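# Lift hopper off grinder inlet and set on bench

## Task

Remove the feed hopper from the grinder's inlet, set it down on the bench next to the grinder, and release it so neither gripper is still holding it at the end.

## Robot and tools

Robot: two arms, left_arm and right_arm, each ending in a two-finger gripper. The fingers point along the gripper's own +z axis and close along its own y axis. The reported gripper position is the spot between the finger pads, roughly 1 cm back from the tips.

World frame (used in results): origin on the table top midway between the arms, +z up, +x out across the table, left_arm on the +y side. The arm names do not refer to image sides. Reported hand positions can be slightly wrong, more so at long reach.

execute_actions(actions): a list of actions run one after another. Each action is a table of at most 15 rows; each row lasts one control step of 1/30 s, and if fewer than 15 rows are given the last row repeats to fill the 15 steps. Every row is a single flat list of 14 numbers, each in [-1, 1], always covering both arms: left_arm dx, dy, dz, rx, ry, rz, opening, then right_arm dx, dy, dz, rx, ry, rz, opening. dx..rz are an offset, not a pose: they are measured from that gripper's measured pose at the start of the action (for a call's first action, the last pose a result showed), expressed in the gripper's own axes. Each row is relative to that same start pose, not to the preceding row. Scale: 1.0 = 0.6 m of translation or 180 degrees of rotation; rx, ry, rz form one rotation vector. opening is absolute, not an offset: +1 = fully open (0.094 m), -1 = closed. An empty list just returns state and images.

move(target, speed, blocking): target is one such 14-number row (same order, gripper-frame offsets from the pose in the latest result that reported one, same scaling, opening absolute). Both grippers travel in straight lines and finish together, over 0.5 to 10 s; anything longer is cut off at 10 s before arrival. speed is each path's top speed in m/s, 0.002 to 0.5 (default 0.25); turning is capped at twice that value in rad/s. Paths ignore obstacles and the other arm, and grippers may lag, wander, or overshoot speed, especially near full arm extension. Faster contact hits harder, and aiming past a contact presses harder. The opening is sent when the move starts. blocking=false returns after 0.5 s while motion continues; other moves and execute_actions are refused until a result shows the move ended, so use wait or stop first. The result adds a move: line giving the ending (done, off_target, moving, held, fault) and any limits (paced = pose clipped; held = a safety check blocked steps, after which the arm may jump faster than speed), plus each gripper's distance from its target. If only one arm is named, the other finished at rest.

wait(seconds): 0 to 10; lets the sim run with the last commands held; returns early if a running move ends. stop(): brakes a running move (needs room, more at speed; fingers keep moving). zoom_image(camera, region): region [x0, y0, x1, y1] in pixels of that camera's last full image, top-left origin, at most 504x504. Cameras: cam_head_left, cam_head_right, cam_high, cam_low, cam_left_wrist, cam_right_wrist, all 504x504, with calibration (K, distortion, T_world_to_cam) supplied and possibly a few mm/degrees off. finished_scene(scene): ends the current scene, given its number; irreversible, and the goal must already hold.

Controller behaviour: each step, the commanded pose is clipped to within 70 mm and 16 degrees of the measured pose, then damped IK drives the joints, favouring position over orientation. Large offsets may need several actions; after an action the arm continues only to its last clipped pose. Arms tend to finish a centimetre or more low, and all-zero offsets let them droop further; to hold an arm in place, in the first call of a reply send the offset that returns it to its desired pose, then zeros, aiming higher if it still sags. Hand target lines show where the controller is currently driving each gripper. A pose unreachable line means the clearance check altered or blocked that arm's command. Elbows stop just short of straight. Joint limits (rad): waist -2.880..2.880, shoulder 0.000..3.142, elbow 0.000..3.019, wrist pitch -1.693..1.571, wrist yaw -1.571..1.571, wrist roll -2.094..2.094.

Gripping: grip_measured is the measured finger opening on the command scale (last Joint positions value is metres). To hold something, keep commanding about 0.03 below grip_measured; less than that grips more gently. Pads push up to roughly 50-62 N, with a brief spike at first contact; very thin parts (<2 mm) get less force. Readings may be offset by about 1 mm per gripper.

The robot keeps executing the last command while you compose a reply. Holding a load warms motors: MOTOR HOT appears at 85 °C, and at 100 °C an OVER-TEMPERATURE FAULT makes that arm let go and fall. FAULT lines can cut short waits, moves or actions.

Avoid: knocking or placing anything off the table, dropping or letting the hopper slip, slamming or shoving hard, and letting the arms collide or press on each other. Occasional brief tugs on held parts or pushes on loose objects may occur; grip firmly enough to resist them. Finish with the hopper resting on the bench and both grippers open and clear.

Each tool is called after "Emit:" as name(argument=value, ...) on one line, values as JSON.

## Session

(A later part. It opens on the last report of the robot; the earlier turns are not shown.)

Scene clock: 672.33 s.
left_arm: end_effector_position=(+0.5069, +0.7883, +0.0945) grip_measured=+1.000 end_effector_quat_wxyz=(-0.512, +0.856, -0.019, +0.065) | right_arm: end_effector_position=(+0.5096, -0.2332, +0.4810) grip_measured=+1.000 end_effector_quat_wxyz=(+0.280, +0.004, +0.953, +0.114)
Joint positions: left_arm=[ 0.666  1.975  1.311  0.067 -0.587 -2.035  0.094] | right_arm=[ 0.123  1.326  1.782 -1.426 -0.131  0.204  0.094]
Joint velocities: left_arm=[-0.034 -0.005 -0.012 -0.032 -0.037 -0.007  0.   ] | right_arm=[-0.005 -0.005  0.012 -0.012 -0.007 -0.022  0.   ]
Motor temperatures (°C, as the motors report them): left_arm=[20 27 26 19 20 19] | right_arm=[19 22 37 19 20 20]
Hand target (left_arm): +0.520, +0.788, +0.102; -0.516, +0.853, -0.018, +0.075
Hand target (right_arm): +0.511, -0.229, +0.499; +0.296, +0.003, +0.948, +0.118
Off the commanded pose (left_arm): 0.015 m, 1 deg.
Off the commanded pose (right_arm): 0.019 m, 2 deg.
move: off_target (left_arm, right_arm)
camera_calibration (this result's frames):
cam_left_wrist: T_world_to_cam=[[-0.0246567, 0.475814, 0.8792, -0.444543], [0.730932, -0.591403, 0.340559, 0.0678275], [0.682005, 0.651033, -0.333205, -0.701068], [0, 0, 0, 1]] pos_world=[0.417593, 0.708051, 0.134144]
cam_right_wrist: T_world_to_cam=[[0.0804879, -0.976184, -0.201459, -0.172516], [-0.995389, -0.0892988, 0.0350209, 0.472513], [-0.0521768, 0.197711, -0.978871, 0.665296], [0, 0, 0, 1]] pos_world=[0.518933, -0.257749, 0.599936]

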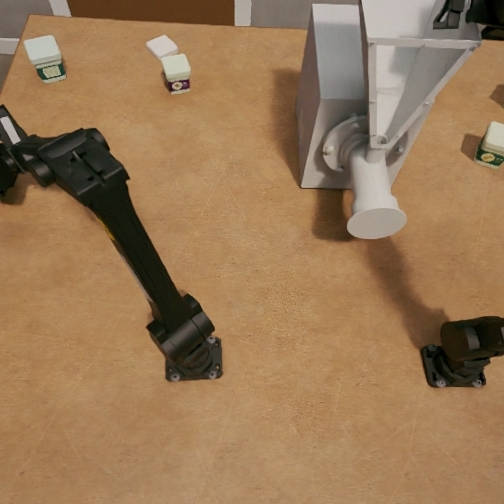

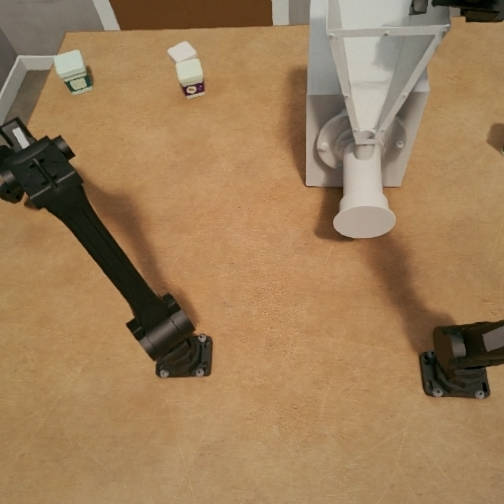

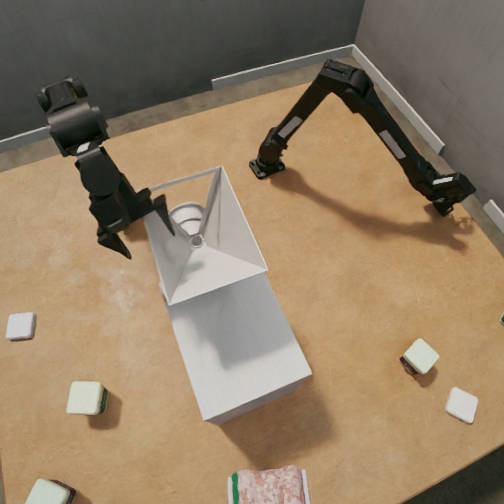

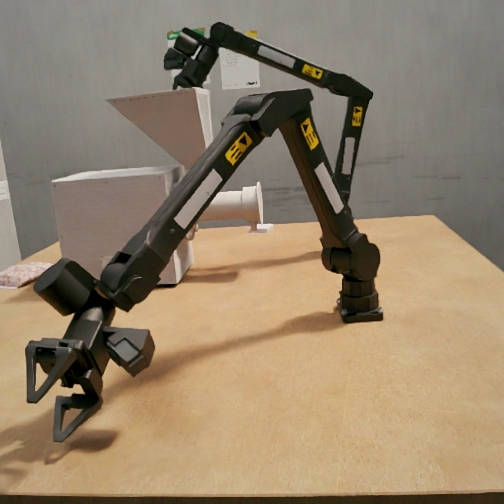

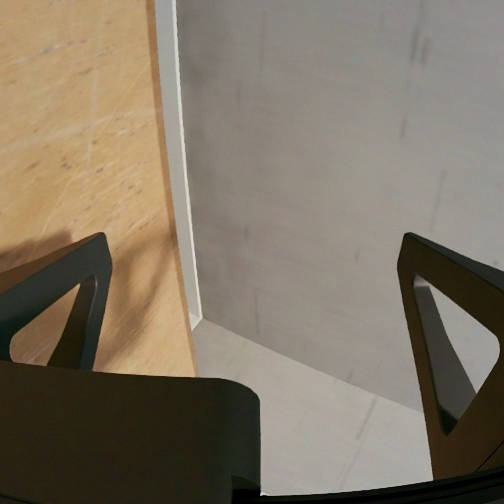

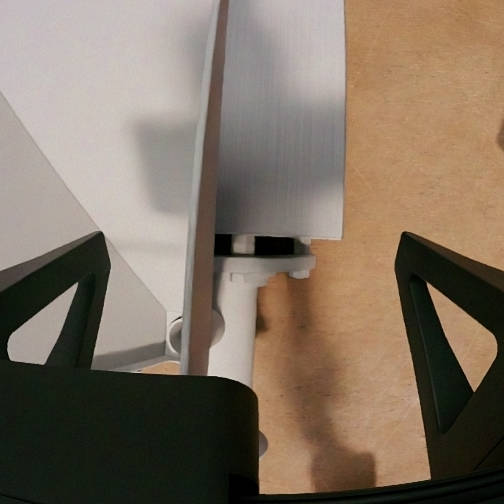

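Emit:
move(target=[0.02,0.0,0.0,0,0,0,1, -0.05,0.02,-0.065,0,-0.02,0,1], speed=0.06)

Emit:
zoom_image(camera="cam_high", region=[60, 130, 300, 320])

Emit:
zoom_image(camera="cam_head_left", region=[280, 0, 504, 200])

Scene clock: 685.07 s.
left_arm: end_effector_position=(+0.5045, +0.7860, +0.0876) grip_measured=+1.000 end_effector_quat_wxyz=(-0.507, +0.860, -0.022, +0.056) | right_arm: end_effector_position=(+0.5089, -0.2360, +0.5154) grip_measured=+1.000 end_effector_quat_wxyz=(+0.297, +0.008, +0.948, +0.110)
Joint positions: left_arm=[ 0.664  1.981  1.31   0.053 -0.597 -2.035  0.094] | right_arm=[ 0.123  1.346  1.889 -1.477 -0.116  0.209  0.094]
Joint velocities: left_arm=[-0.005 -0.005  0.002 -0.012 -0.007 -0.037  0.   ] | right_arm=[-0.015  0.005 -0.002 -0.007 -0.037 -0.051  0.   ]
Motor temperatures (°C, as the motors report them): left_arm=[20 27 26 19 20 19] | right_arm=[19 22 37 19 20 20]
Hand target (left_arm): +0.518, +0.787, +0.096; -0.512, +0.856, -0.019, +0.066
Hand target (right_arm): +0.512, -0.232, +0.531; +0.310, +0.008, +0.944, +0.114
Off the commanded pose (left_arm): 0.016 m, 1 deg.
Off the commanded pose (right_arm): 0.017 m, 2 deg.
move: off_target (left_arm, right_arm)
camera_calibration (this result's frames):
cam_left_wrist: T_world_to_cam=[[-0.00996059, 0.485453, 0.874206, -0.451995], [0.740904, -0.583537, 0.332484, 0.0600853], [0.671537, 0.651014, -0.353861, -0.693212], [0, 0, 0, 1]] pos_world=[0.416498, 0.705775, 0.129858]
cam_right_wrist: T_world_to_cam=[[0.0745075, -0.978057, -0.19456, -0.169229], [-0.997117, -0.075882, -0.000389361, 0.49275], [-0.0143828, 0.194028, -0.980891, 0.680376], [0, 0, 0, 1]] pos_world=[0.513724, -0.260136, 0.634641]

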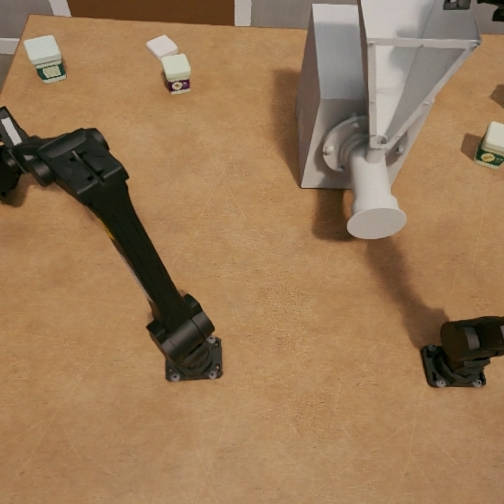

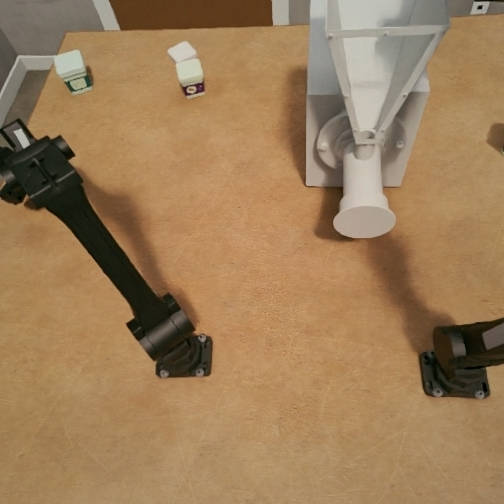

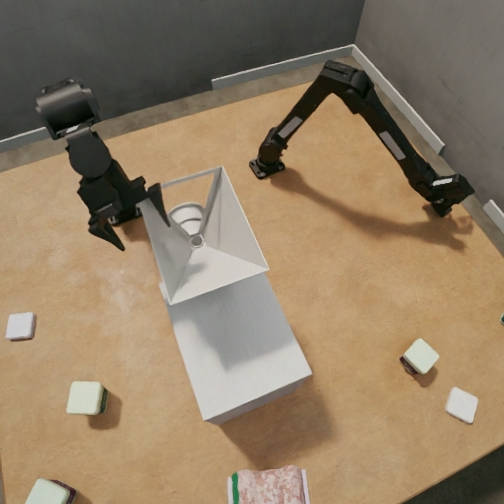

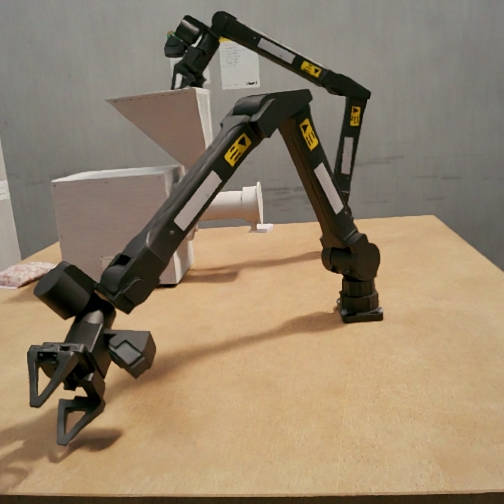

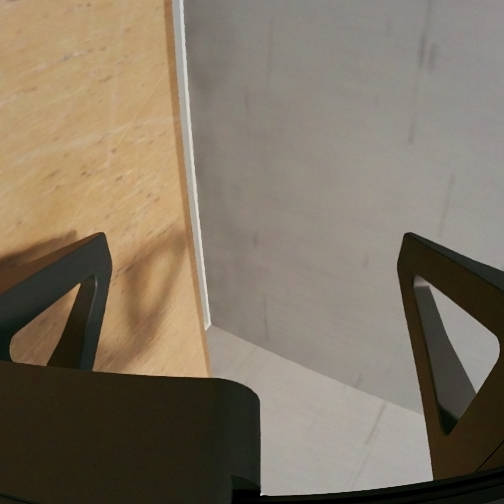

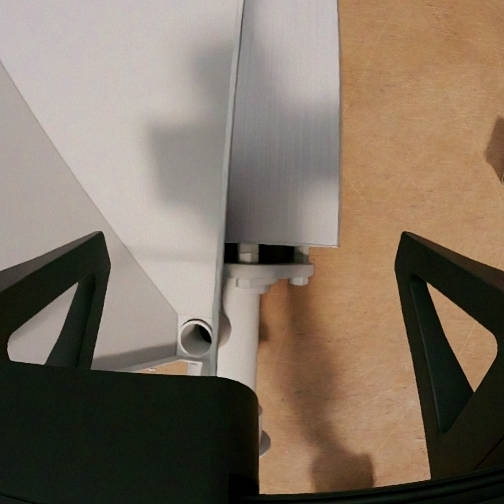

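Region (60, 130, 300, 320) of cam_high's 504x504 image, scaled by 2.100, with more detail than that image has; it fills the top 399 rows of this view, and the rest is white.

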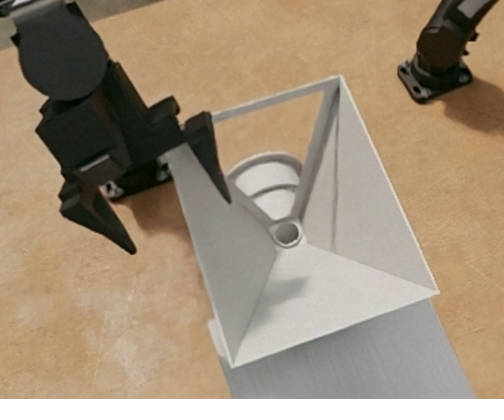

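Region (280, 0, 504, 200) of cam_head_left's 504x504 image, scaled by 2.250, with more detail than that image has; it fills the top 450 rows of this view, and the rest is white.

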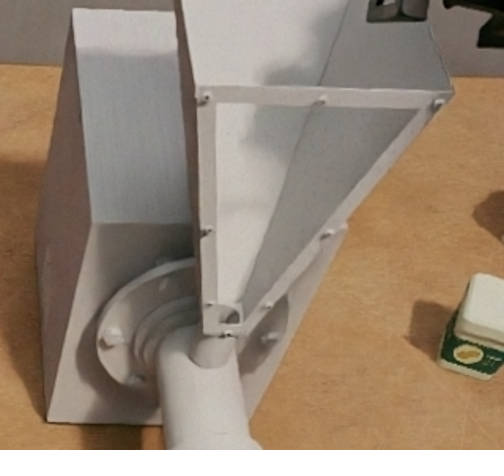

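Emit:
move(target=[0.02,0.0,0.0,0,0,0,1, 0.1168,0.1167,-0.2282,0.0478,-0.3048,-0.0553,1], speed=0.15)

Scene clock: 791.07 s.
left_arm: end_effector_position=(+0.5015, +0.7832, +0.0803) grip_measured=+1.000 end_effector_quat_wxyz=(-0.502, +0.863, -0.024, +0.045) | right_arm: end_effector_position=(+0.3734, -0.1871, +0.5965) grip_measured=+1.000 end_effector_quat_wxyz=(+0.704, -0.003, +0.710, -0.009)
Joint positions: left_arm=[ 0.662  1.986  1.305  0.039 -0.606 -2.035  0.094] | right_arm=[ 0.699  0.756  1.185 -0.44   0.739 -0.01   0.094]
Joint velocities: left_arm=[-0.005 -0.015 -0.012  0.007 -0.051 -0.007  0.   ] | right_arm=[-0.005 -0.005 -0.007 -0.012 -0.022 -0.022  0.   ]
Motor temperatures (°C, as the motors report them): left_arm=[20 27 27 19 20 19] | right_arm=[19 22 38 19 19 19]
Hand target (left_arm): +0.516, +0.784, +0.089; -0.507, +0.860, -0.022, +0.056
Hand target (right_arm): +0.371, -0.186, +0.599; +0.708, -0.005, +0.706, -0.008
Off the commanded pose (left_arm): 0.017 m, 1 deg.
Off the commanded pose (right_arm): 0.006 m, 1 deg.
move: off_target (left_arm)
camera_calibration (this result's frames):
cam_left_wrist: T_world_to_cam=[[0.00548707, 0.495648, 0.868506, -0.45954], [0.750916, -0.575599, 0.323745, 0.05256], [0.660375, 0.650399, -0.375349, -0.684163], [0, 0, 0, 1]] pos_world=[0.414857, 0.703002, 0.125298]
cam_right_wrist: T_world_to_cam=[[-0.0114648, -0.998746, 0.0487253, -0.212473], [-0.586377, -0.0327554, -0.809376, 0.698559], [0.809957, -0.0378507, -0.585266, 0.161318], [0, 0, 0, 1]] pos_world=[0.276522, -0.183219, 0.670164]

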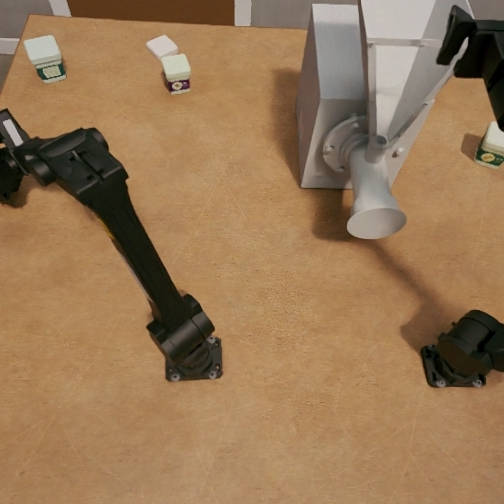

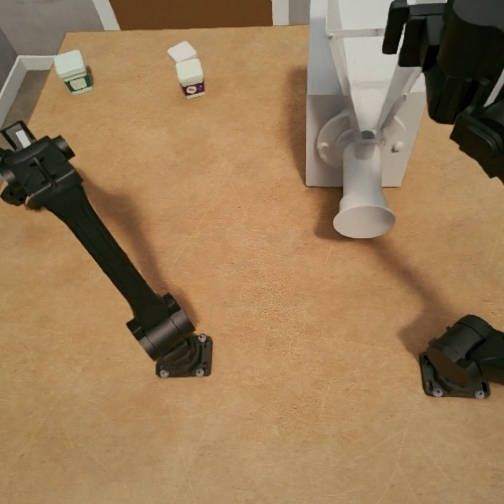

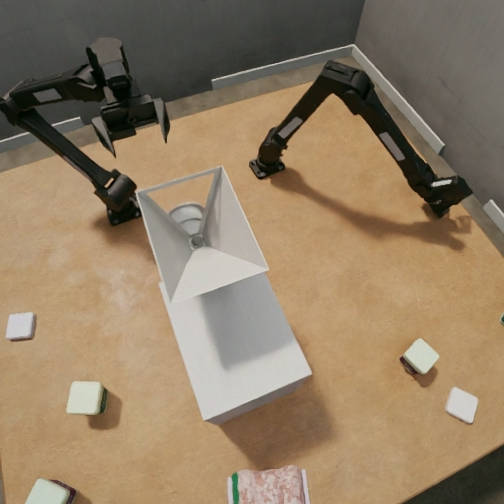

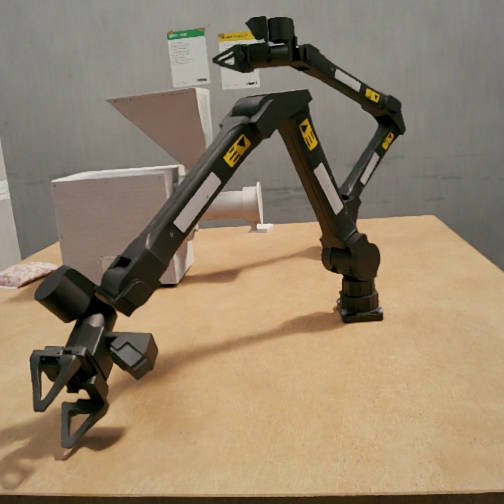

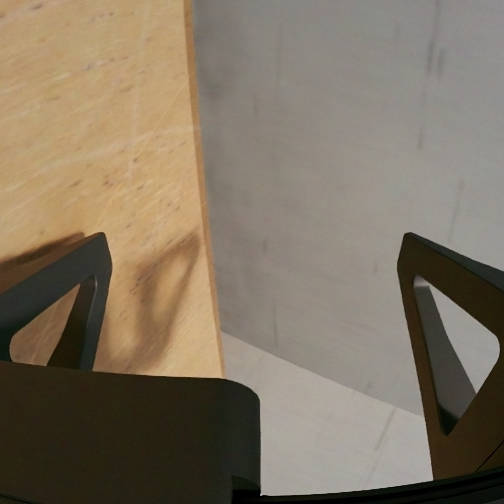

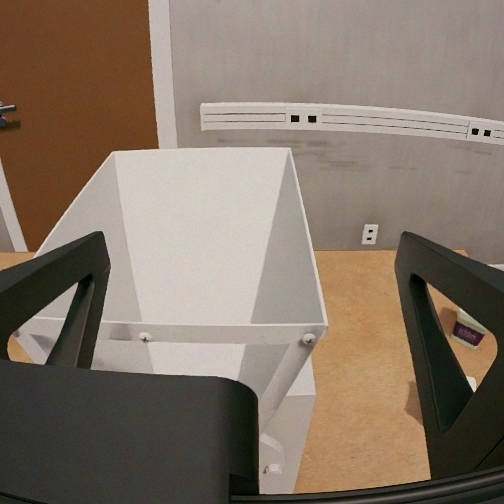

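Emit:
move(target=[0.0257,-0.0295,-0.0127,0.005,0.007,-0.006,1, 0.4685,0.0825,-0.0692,0,0,0,1], speed=0.2)

Emit:
zoom_image(camera="cam_low", region=[90, 60, 330, 250])

Scene clock: 825.90 s.
left_arm: end_effector_position=(+0.4995, +0.7812, +0.0764) grip_measured=+1.000 end_effector_quat_wxyz=(-0.497, +0.867, -0.027, +0.041) | right_arm: end_effector_position=(+0.3336, -0.1395, +0.3099) grip_measured=+1.000 end_effector_quat_wxyz=(+0.702, -0.008, +0.712, -0.018)
Joint positions: left_arm=[ 0.662  1.986  1.302  0.025 -0.605 -2.036  0.094] | right_arm=[ 0.98   0.747  0.419  0.299  1.026 -0.012  0.094]
Joint velocities: left_arm=[-0.005 -0.015 -0.022 -0.017  0.051 -0.037  0.   ] | right_arm=[-0.005  0.005 -0.002  0.002 -0.066  0.022  0.   ]
Motor temperatures (°C, as the motors report them): left_arm=[20 27 27 19 20 19] | right_arm=[19 21 36 19 19 19]
Hand target (left_arm): +0.516, +0.783, +0.100; -0.508, +0.859, -0.022, +0.060
Hand target (right_arm): +0.332, -0.137, +0.316; +0.706, -0.004, +0.708, -0.011
Off the commanded pose (left_arm): 0.029 m, 3 deg.
Off the commanded pose (right_arm): 0.007 m, 1 deg.
move: off_target (left_arm)
camera_calibration (this result's frames):
cam_left_wrist: T_world_to_cam=[[0.0158928, 0.505907, 0.862442, -0.467929], [0.754249, -0.572313, 0.321819, 0.0500439], [0.656397, 0.645381, -0.390675, -0.675895], [0, 0, 0, 1]] pos_world=[0.413347, 0.701579, 0.123401]
cam_right_wrist: T_world_to_cam=[[-0.0166892, -0.997525, 0.0683091, -0.155504], [-0.592339, -0.0451754, -0.804421, 0.443596], [0.805516, -0.0538873, -0.590119, 0.0283756], [0, 0, 0, 1]] pos_world=[0.237307, -0.13355, 0.384206]

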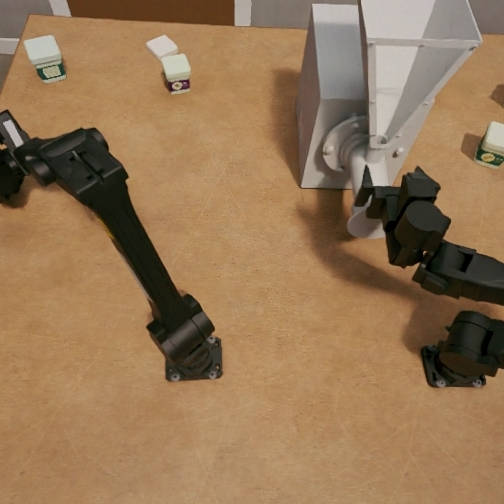

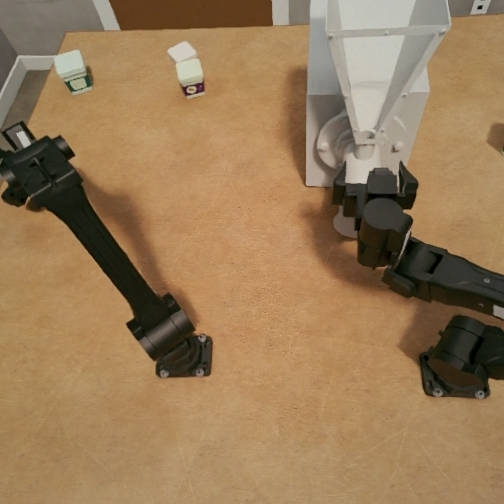

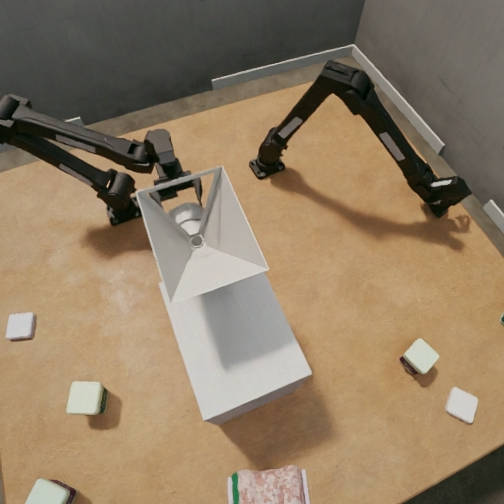

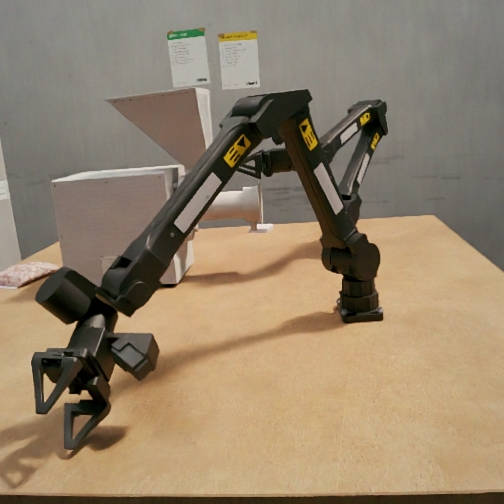

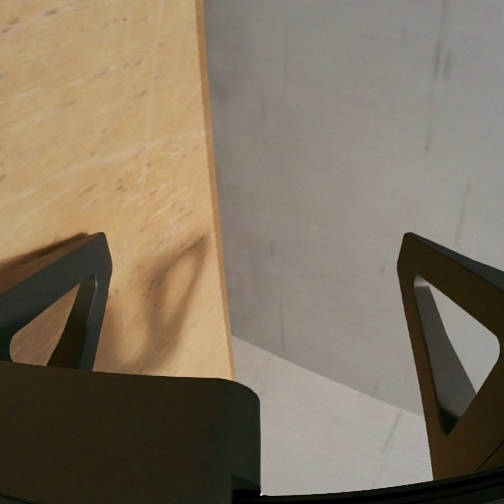

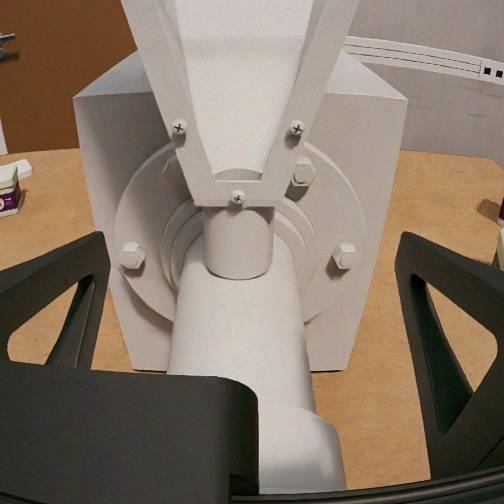

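Region (90, 60, 330, 250) of cam_low's 504x504 image, scaled by 2.100, with more detail than that image has; it fills the top 399 rows of this view, and the rest is white.

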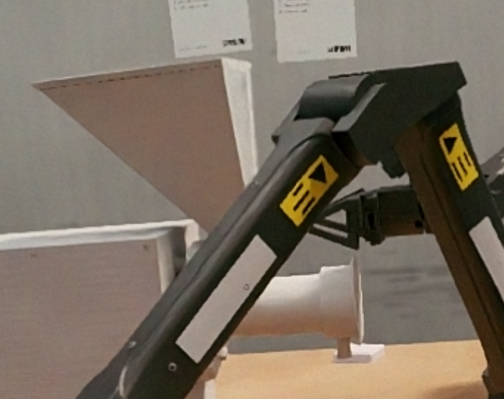

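Emit:
move(target=[0.029,-0.052,-0.023,0.006,0.008,-0.007,1, -0.0165,0.017,0.177,-0.0045,-0.0045,0.0117,1], speed=0.07)

Emit:
zoom_image(camera="cam_low", region=[90, 60, 330, 250])

Emit:
zoom_image(camera="cam_head_right", region=[260, 40, 480, 260])

Scene clock: 860.30 s.
left_arm: end_effector_position=(+0.4955, +0.7770, +0.0710) grip_measured=+1.000 end_effector_quat_wxyz=(-0.484, +0.874, -0.034, +0.030) | right_arm: end_effector_position=(+0.4289, -0.1371, +0.2882) grip_measured=+1.000 end_effector_quat_wxyz=(+0.689, -0.018, +0.725, -0.014)
Joint positions: left_arm=[ 0.662  1.982  1.3   -0.015 -0.602 -2.036  0.094] | right_arm=[ 0.693  1.016  0.507  0.441  0.719 -0.     0.094]
Joint velocities: left_arm=[-0.024 -0.024 -0.012 -0.017 -0.022 -0.007  0.   ] | right_arm=[-0.005 -0.015 -0.017 -0.007 -0.022  0.007  0.   ]
Motor temperatures (°C, as the motors report them): left_arm=[20 28 27 19 20 19] | right_arm=[19 21 37 19 19 19]
Hand target (left_arm): +0.515, +0.782, +0.111; -0.504, +0.862, -0.024, +0.058
Hand target (right_arm): +0.439, -0.133, +0.317; +0.705, +0.002, +0.709, +0.001
Off the commanded pose (left_arm): 0.045 m, 4 deg.
Off the commanded pose (right_arm): 0.032 m, 4 deg.
move: off_target (left_arm, right_arm)
camera_calibration (this result's frames):
cam_left_wrist: T_world_to_cam=[[0.0395869, 0.52918, 0.847585, -0.489849], [0.761817, -0.564878, 0.317094, 0.0432347], [0.646582, 0.633152, -0.4255, -0.655888], [0, 0, 0, 1]] pos_world=[0.41054, 0.698918, 0.122399]
cam_right_wrist: T_world_to_cam=[[0.00576464, -0.997087, 0.0760555, -0.161873], [-0.619888, -0.0632435, -0.782138, 0.485595], [0.784669, -0.0426371, -0.618447, -0.0424492], [0, 0, 0, 1]] pos_world=[0.335256, -0.132501, 0.365861]

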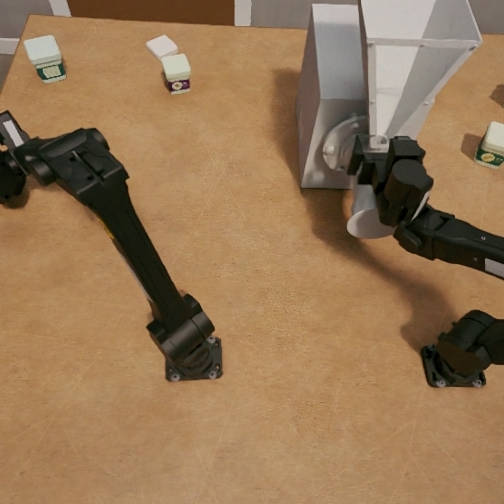

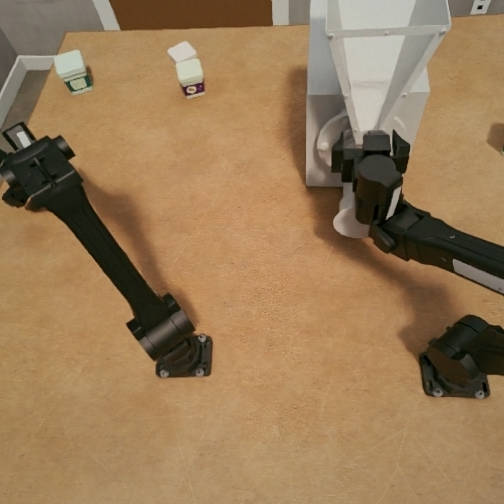

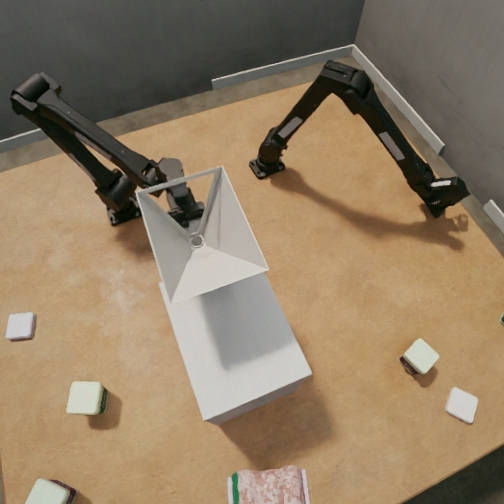

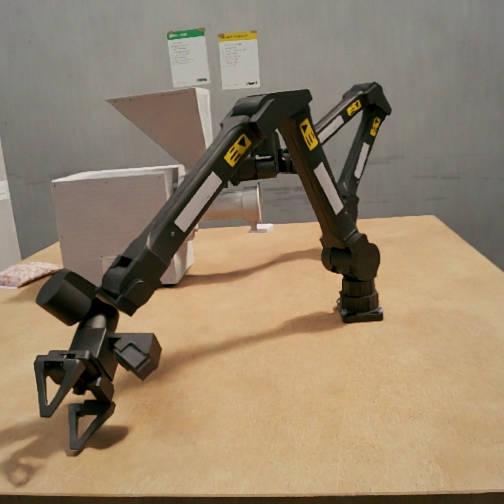

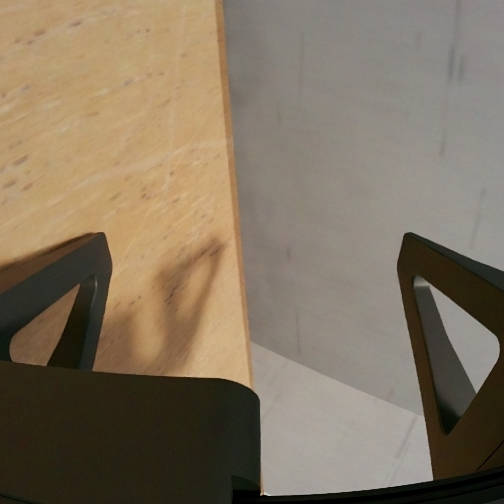

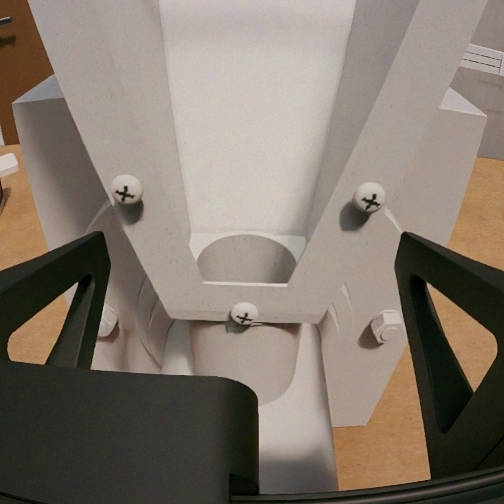

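Region (90, 60, 330, 250) of cam_low's 504x504 image, scaled by 2.100, with more detail than that image has; it fills the top 399 rows of this view, and the rest is white.

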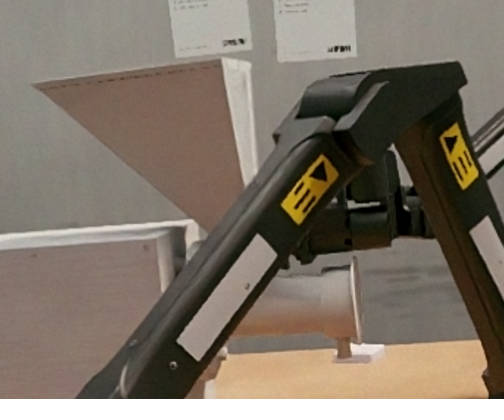

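Region (260, 40, 480, 260) of cam_head_right's 504x504 image, scaled by 2.291, with more detail than that image has.

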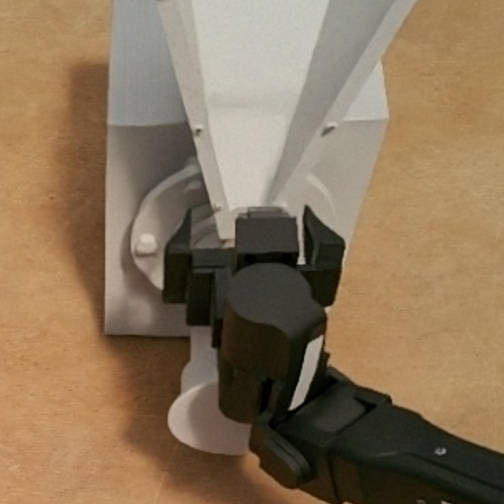

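Emit:
execute_actions(actions=[])

Scene clock: 882.53 s.
left_arm: end_effector_position=(+0.4955, +0.7770, +0.0710) grip_measured=+1.000 end_effector_quat_wxyz=(-0.484, +0.874, -0.034, +0.030) | right_arm: end_effector_position=(+0.4289, -0.1371, +0.2882) grip_measured=+1.000 end_effector_quat_wxyz=(+0.689, -0.018, +0.725, -0.014)
Joint positions: left_arm=[ 0.662  1.982  1.3   -0.015 -0.602 -2.036  0.094] | right_arm=[0.693 1.016 0.507 0.441 0.719 0.    0.094]
Joint velocities: left_arm=[ 0.005 -0.005  0.007 -0.002 -0.037  0.037  0.   ] | right_arm=[-0.015 -0.005 -0.022 -0.007  0.037  0.095  0.   ]
Motor temperatures (°C, as the motors report them): left_arm=[20 28 28 19 19 19] | right_arm=[19 21 39 19 19 19]
Hand target (left_arm): +0.515, +0.782, +0.111; -0.504, +0.862, -0.024, +0.058
Hand target (right_arm): +0.439, -0.133, +0.317; +0.705, +0.002, +0.709, +0.001
Off the commanded pose (left_arm): 0.045 m, 4 deg.
Off the commanded pose (right_arm): 0.032 m, 4 deg.
camera_calibration (this result's frames):
cam_left_wrist: T_world_to_cam=[[0.0395869, 0.52918, 0.847585, -0.489849], [0.761817, -0.564878, 0.317094, 0.0432347], [0.646582, 0.633152, -0.4255, -0.655888], [0, 0, 0, 1]] pos_world=[0.41054, 0.698918, 0.122399]
cam_right_wrist: T_world_to_cam=[[0.0057454, -0.997116, 0.0756756, -0.161759], [-0.61989, -0.0629335, -0.782161, 0.485645], [0.784667, -0.0424168, -0.618464, -0.0424131], [0, 0, 0, 1]] pos_world=[0.335256, -0.132528, 0.365862]

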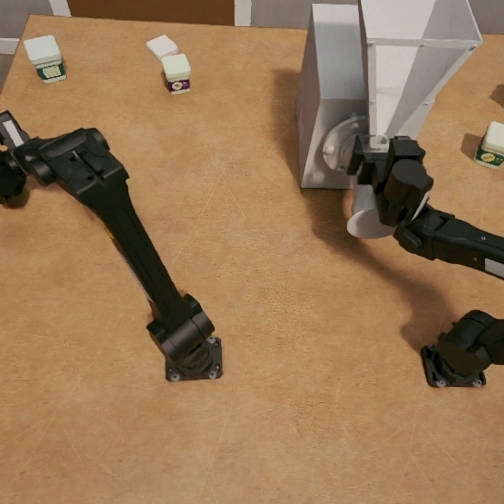

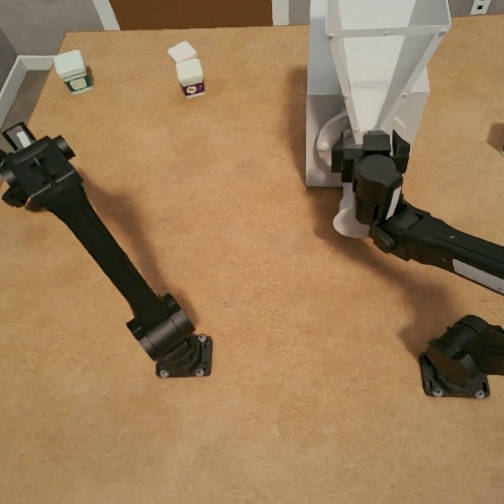

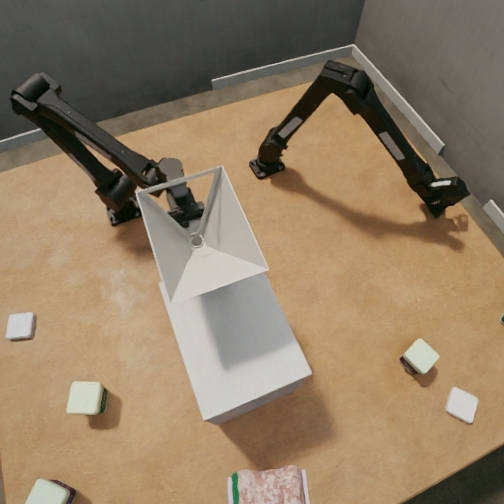

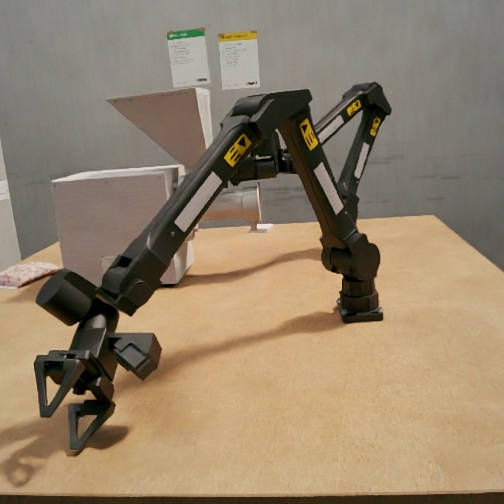

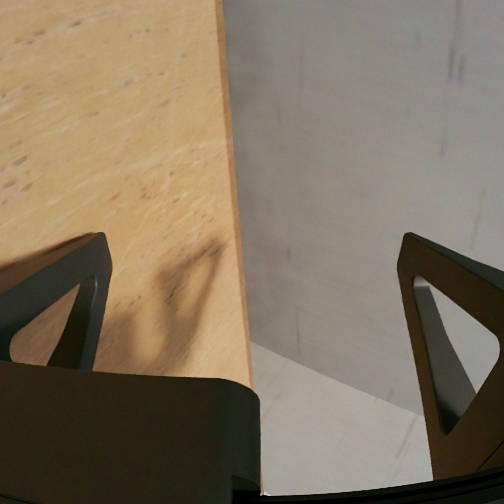

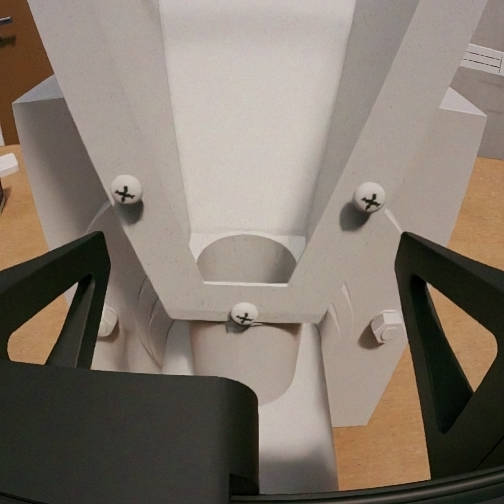

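Emit:
move(target=[0.012,-0.19,-0.105,0.0,0.0,0.0,1, -0.075,0.005,0.005,0,-0.025,0,1], speed=0.05)

Scene clock: 927.23 s.
left_arm: end_effector_position=(+0.4890, +0.7711, +0.1571) grip_measured=+1.000 end_effector_quat_wxyz=(-0.461, +0.886, -0.047, +0.007) | right_arm: end_effector_position=(+0.4266, -0.1391, +0.2982) grip_measured=+1.000 end_effector_quat_wxyz=(+0.697, -0.032, +0.716, -0.028)
Joint positions: left_arm=[ 0.662  1.849  1.392 -0.315 -0.602 -2.036  0.094] | right_arm=[ 0.693  0.997  0.507  0.453  0.719 -0.061  0.094]
Joint velocities: left_arm=[ 0.005 -0.024  0.022 -0.007 -0.022 -0.037  0.   ] | right_arm=[-0.005 -0.015 -0.007  0.002  0.037 -0.037  0.   ]
Motor temperatures (°C, as the motors report them): left_arm=[20 29 29 19 19 19] | right_arm=[19 21 40 19 19 19]
Hand target (left_arm): +0.500, +0.780, +0.201; -0.484, +0.874, -0.034, +0.030
Hand target (right_arm): +0.432, -0.134, +0.333; +0.717, -0.018, +0.697, -0.013
Off the commanded pose (left_arm): 0.047 m, 4 deg.
Off the commanded pose (right_arm): 0.036 m, 4 deg.
move: off_target (left_arm, right_arm)
camera_calibration (this result's frames):
cam_left_wrist: T_world_to_cam=[[0.0851088, 0.570701, 0.816736, -0.608889], [0.778771, -0.549414, 0.302755, -0.000434002], [0.621509, 0.610283, -0.491205, -0.570995], [0, 0, 0, 1]] pos_world=[0.407038, 0.695723, 0.216958]
cam_right_wrist: T_world_to_cam=[[0.00589644, -0.993171, 0.11652, -0.176204], [-0.601231, -0.09663, -0.793211, 0.482556], [0.799054, -0.0653783, -0.597695, -0.0500664], [0, 0, 0, 1]] pos_world=[0.331172, -0.131644, 0.373376]

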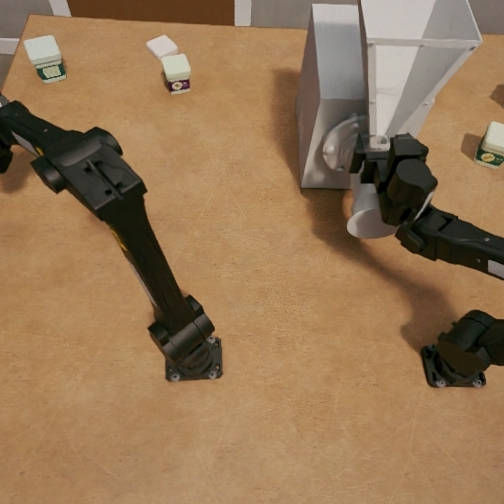

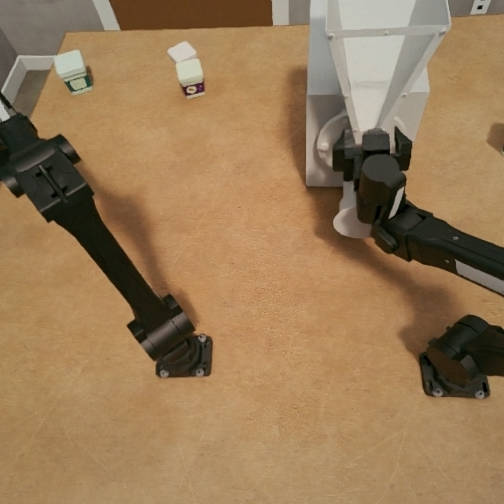

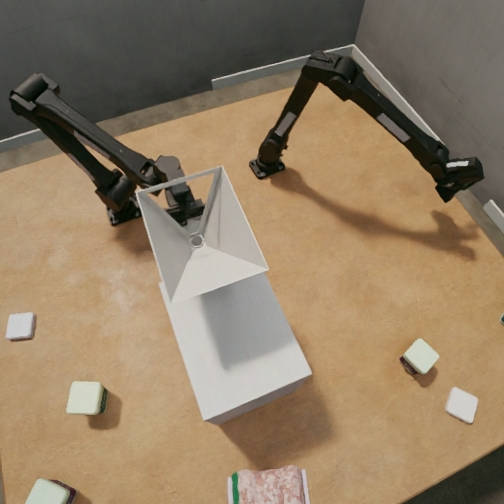

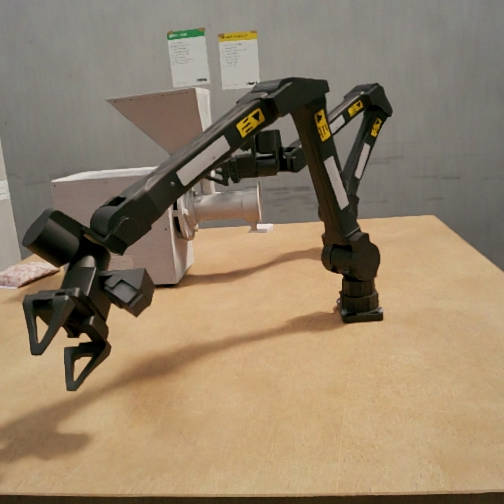

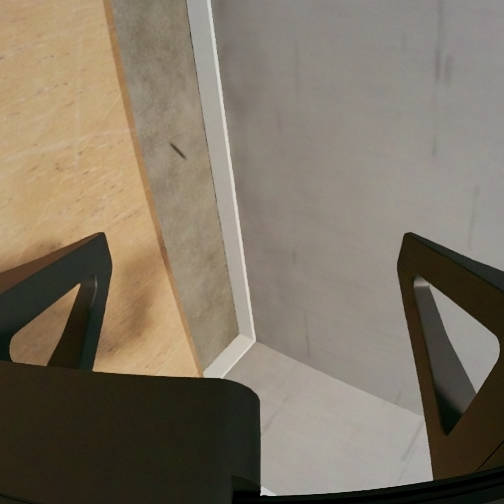

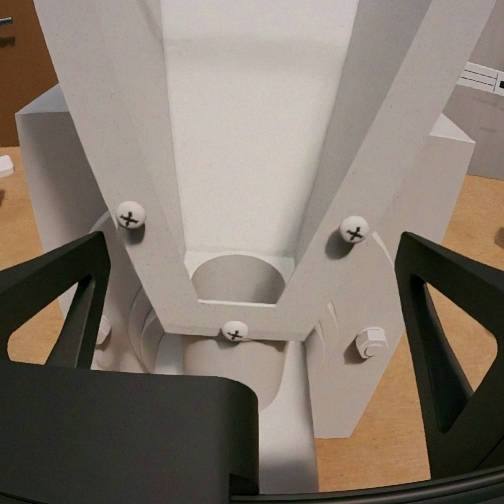

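Emit:
execute_actions(actions=[[[0.018,-0.065,-0.037,0,0,0,1, -0.08,0.008,0.0,0.03,-0.02,0,1]]])

Scene clock: 935.10 s.
left_arm: end_effector_position=(+0.4840, +0.7673, +0.1593) grip_measured=+1.000 end_effector_quat_wxyz=(-0.438, +0.897, -0.059, -0.019) | right_arm: end_effector_position=(+0.4207, -0.1394, +0.3202) grip_measured=+1.000 end_effector_quat_wxyz=(+0.706, -0.011, +0.704, -0.071)
Joint positions: left_arm=[ 0.662  1.849  1.43  -0.429 -0.606 -2.036  0.094] | right_arm=[ 0.745  0.997  0.543  0.466  0.861 -0.126  0.094]
Joint velocities: left_arm=[ 0.005  0.005 -0.032 -0.002 -0.066 -0.037  0.   ] | right_arm=[ 0.005  0.005  0.002  0.007 -0.022 -0.095  0.   ]
Motor temperatures (°C, as the motors report them): left_arm=[20 28 29 19 19 19] | right_arm=[19 21 40 19 19 19]
Hand target (left_arm): +0.500, +0.772, +0.202; -0.461, +0.886, -0.047, +0.007
Hand target (right_arm): +0.426, -0.131, +0.346; +0.720, -0.001, +0.692, -0.061
Off the commanded pose (left_arm): 0.046 m, 4 deg.
Off the commanded pose (right_arm): 0.028 m, 3 deg.
camera_calibration (this result's frames):
cam_left_wrist: T_world_to_cam=[[0.13032, 0.610522, 0.781204, -0.654883], [0.797544, -0.532643, 0.283223, -0.0181109], [0.589016, 0.586135, -0.556332, -0.519908], [0, 0, 0, 1]] pos_world=[0.406023, 0.69491, 0.227484]
cam_right_wrist: T_world_to_cam=[[-0.0875592, -0.985249, 0.147028, -0.148333], [-0.580959, -0.0693904, -0.81097, 0.497404], [0.80921, -0.156425, -0.566313, -0.0591649], [0, 0, 0, 1]] pos_world=[0.32386, -0.120885, 0.391683]

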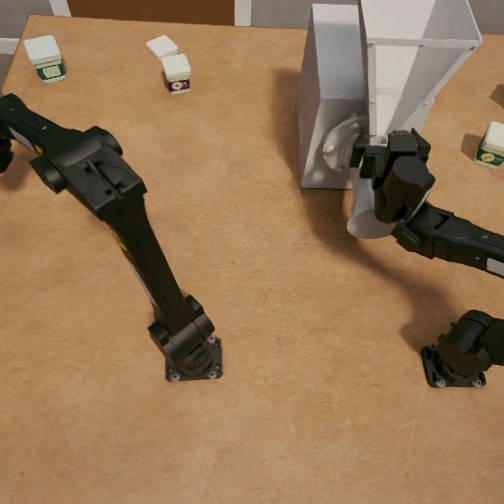

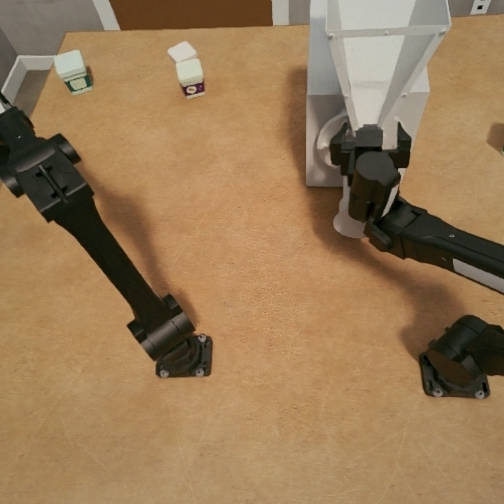

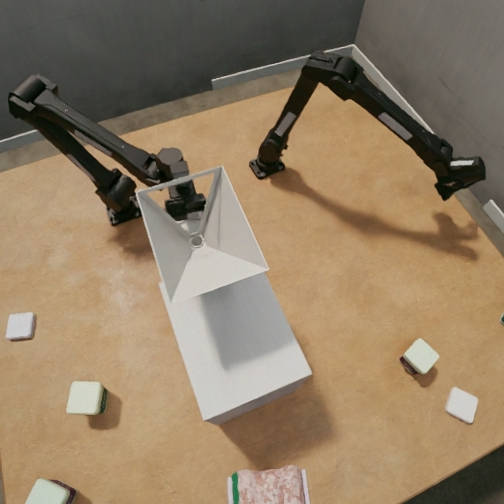

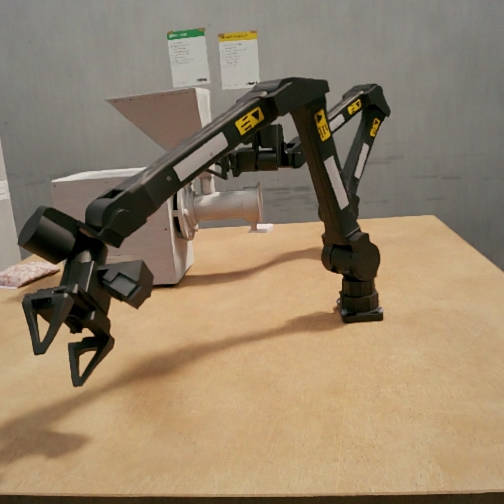

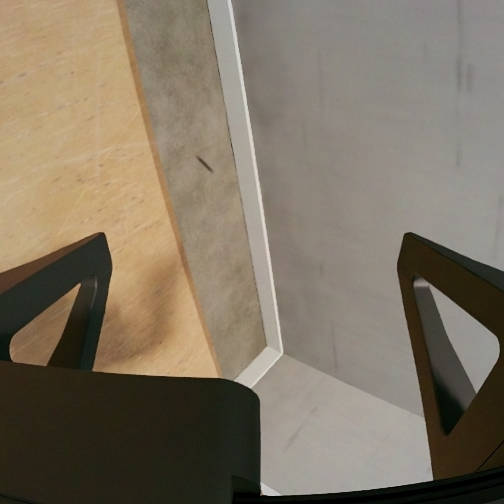

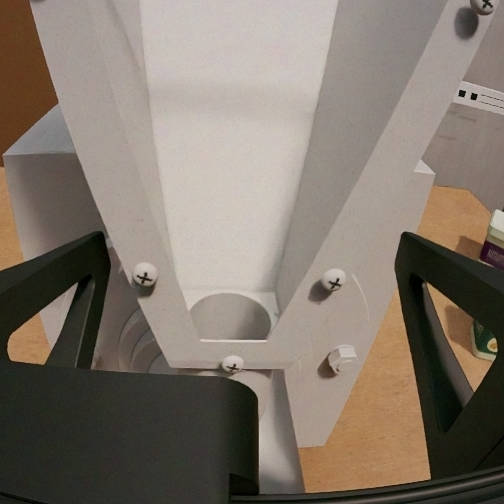

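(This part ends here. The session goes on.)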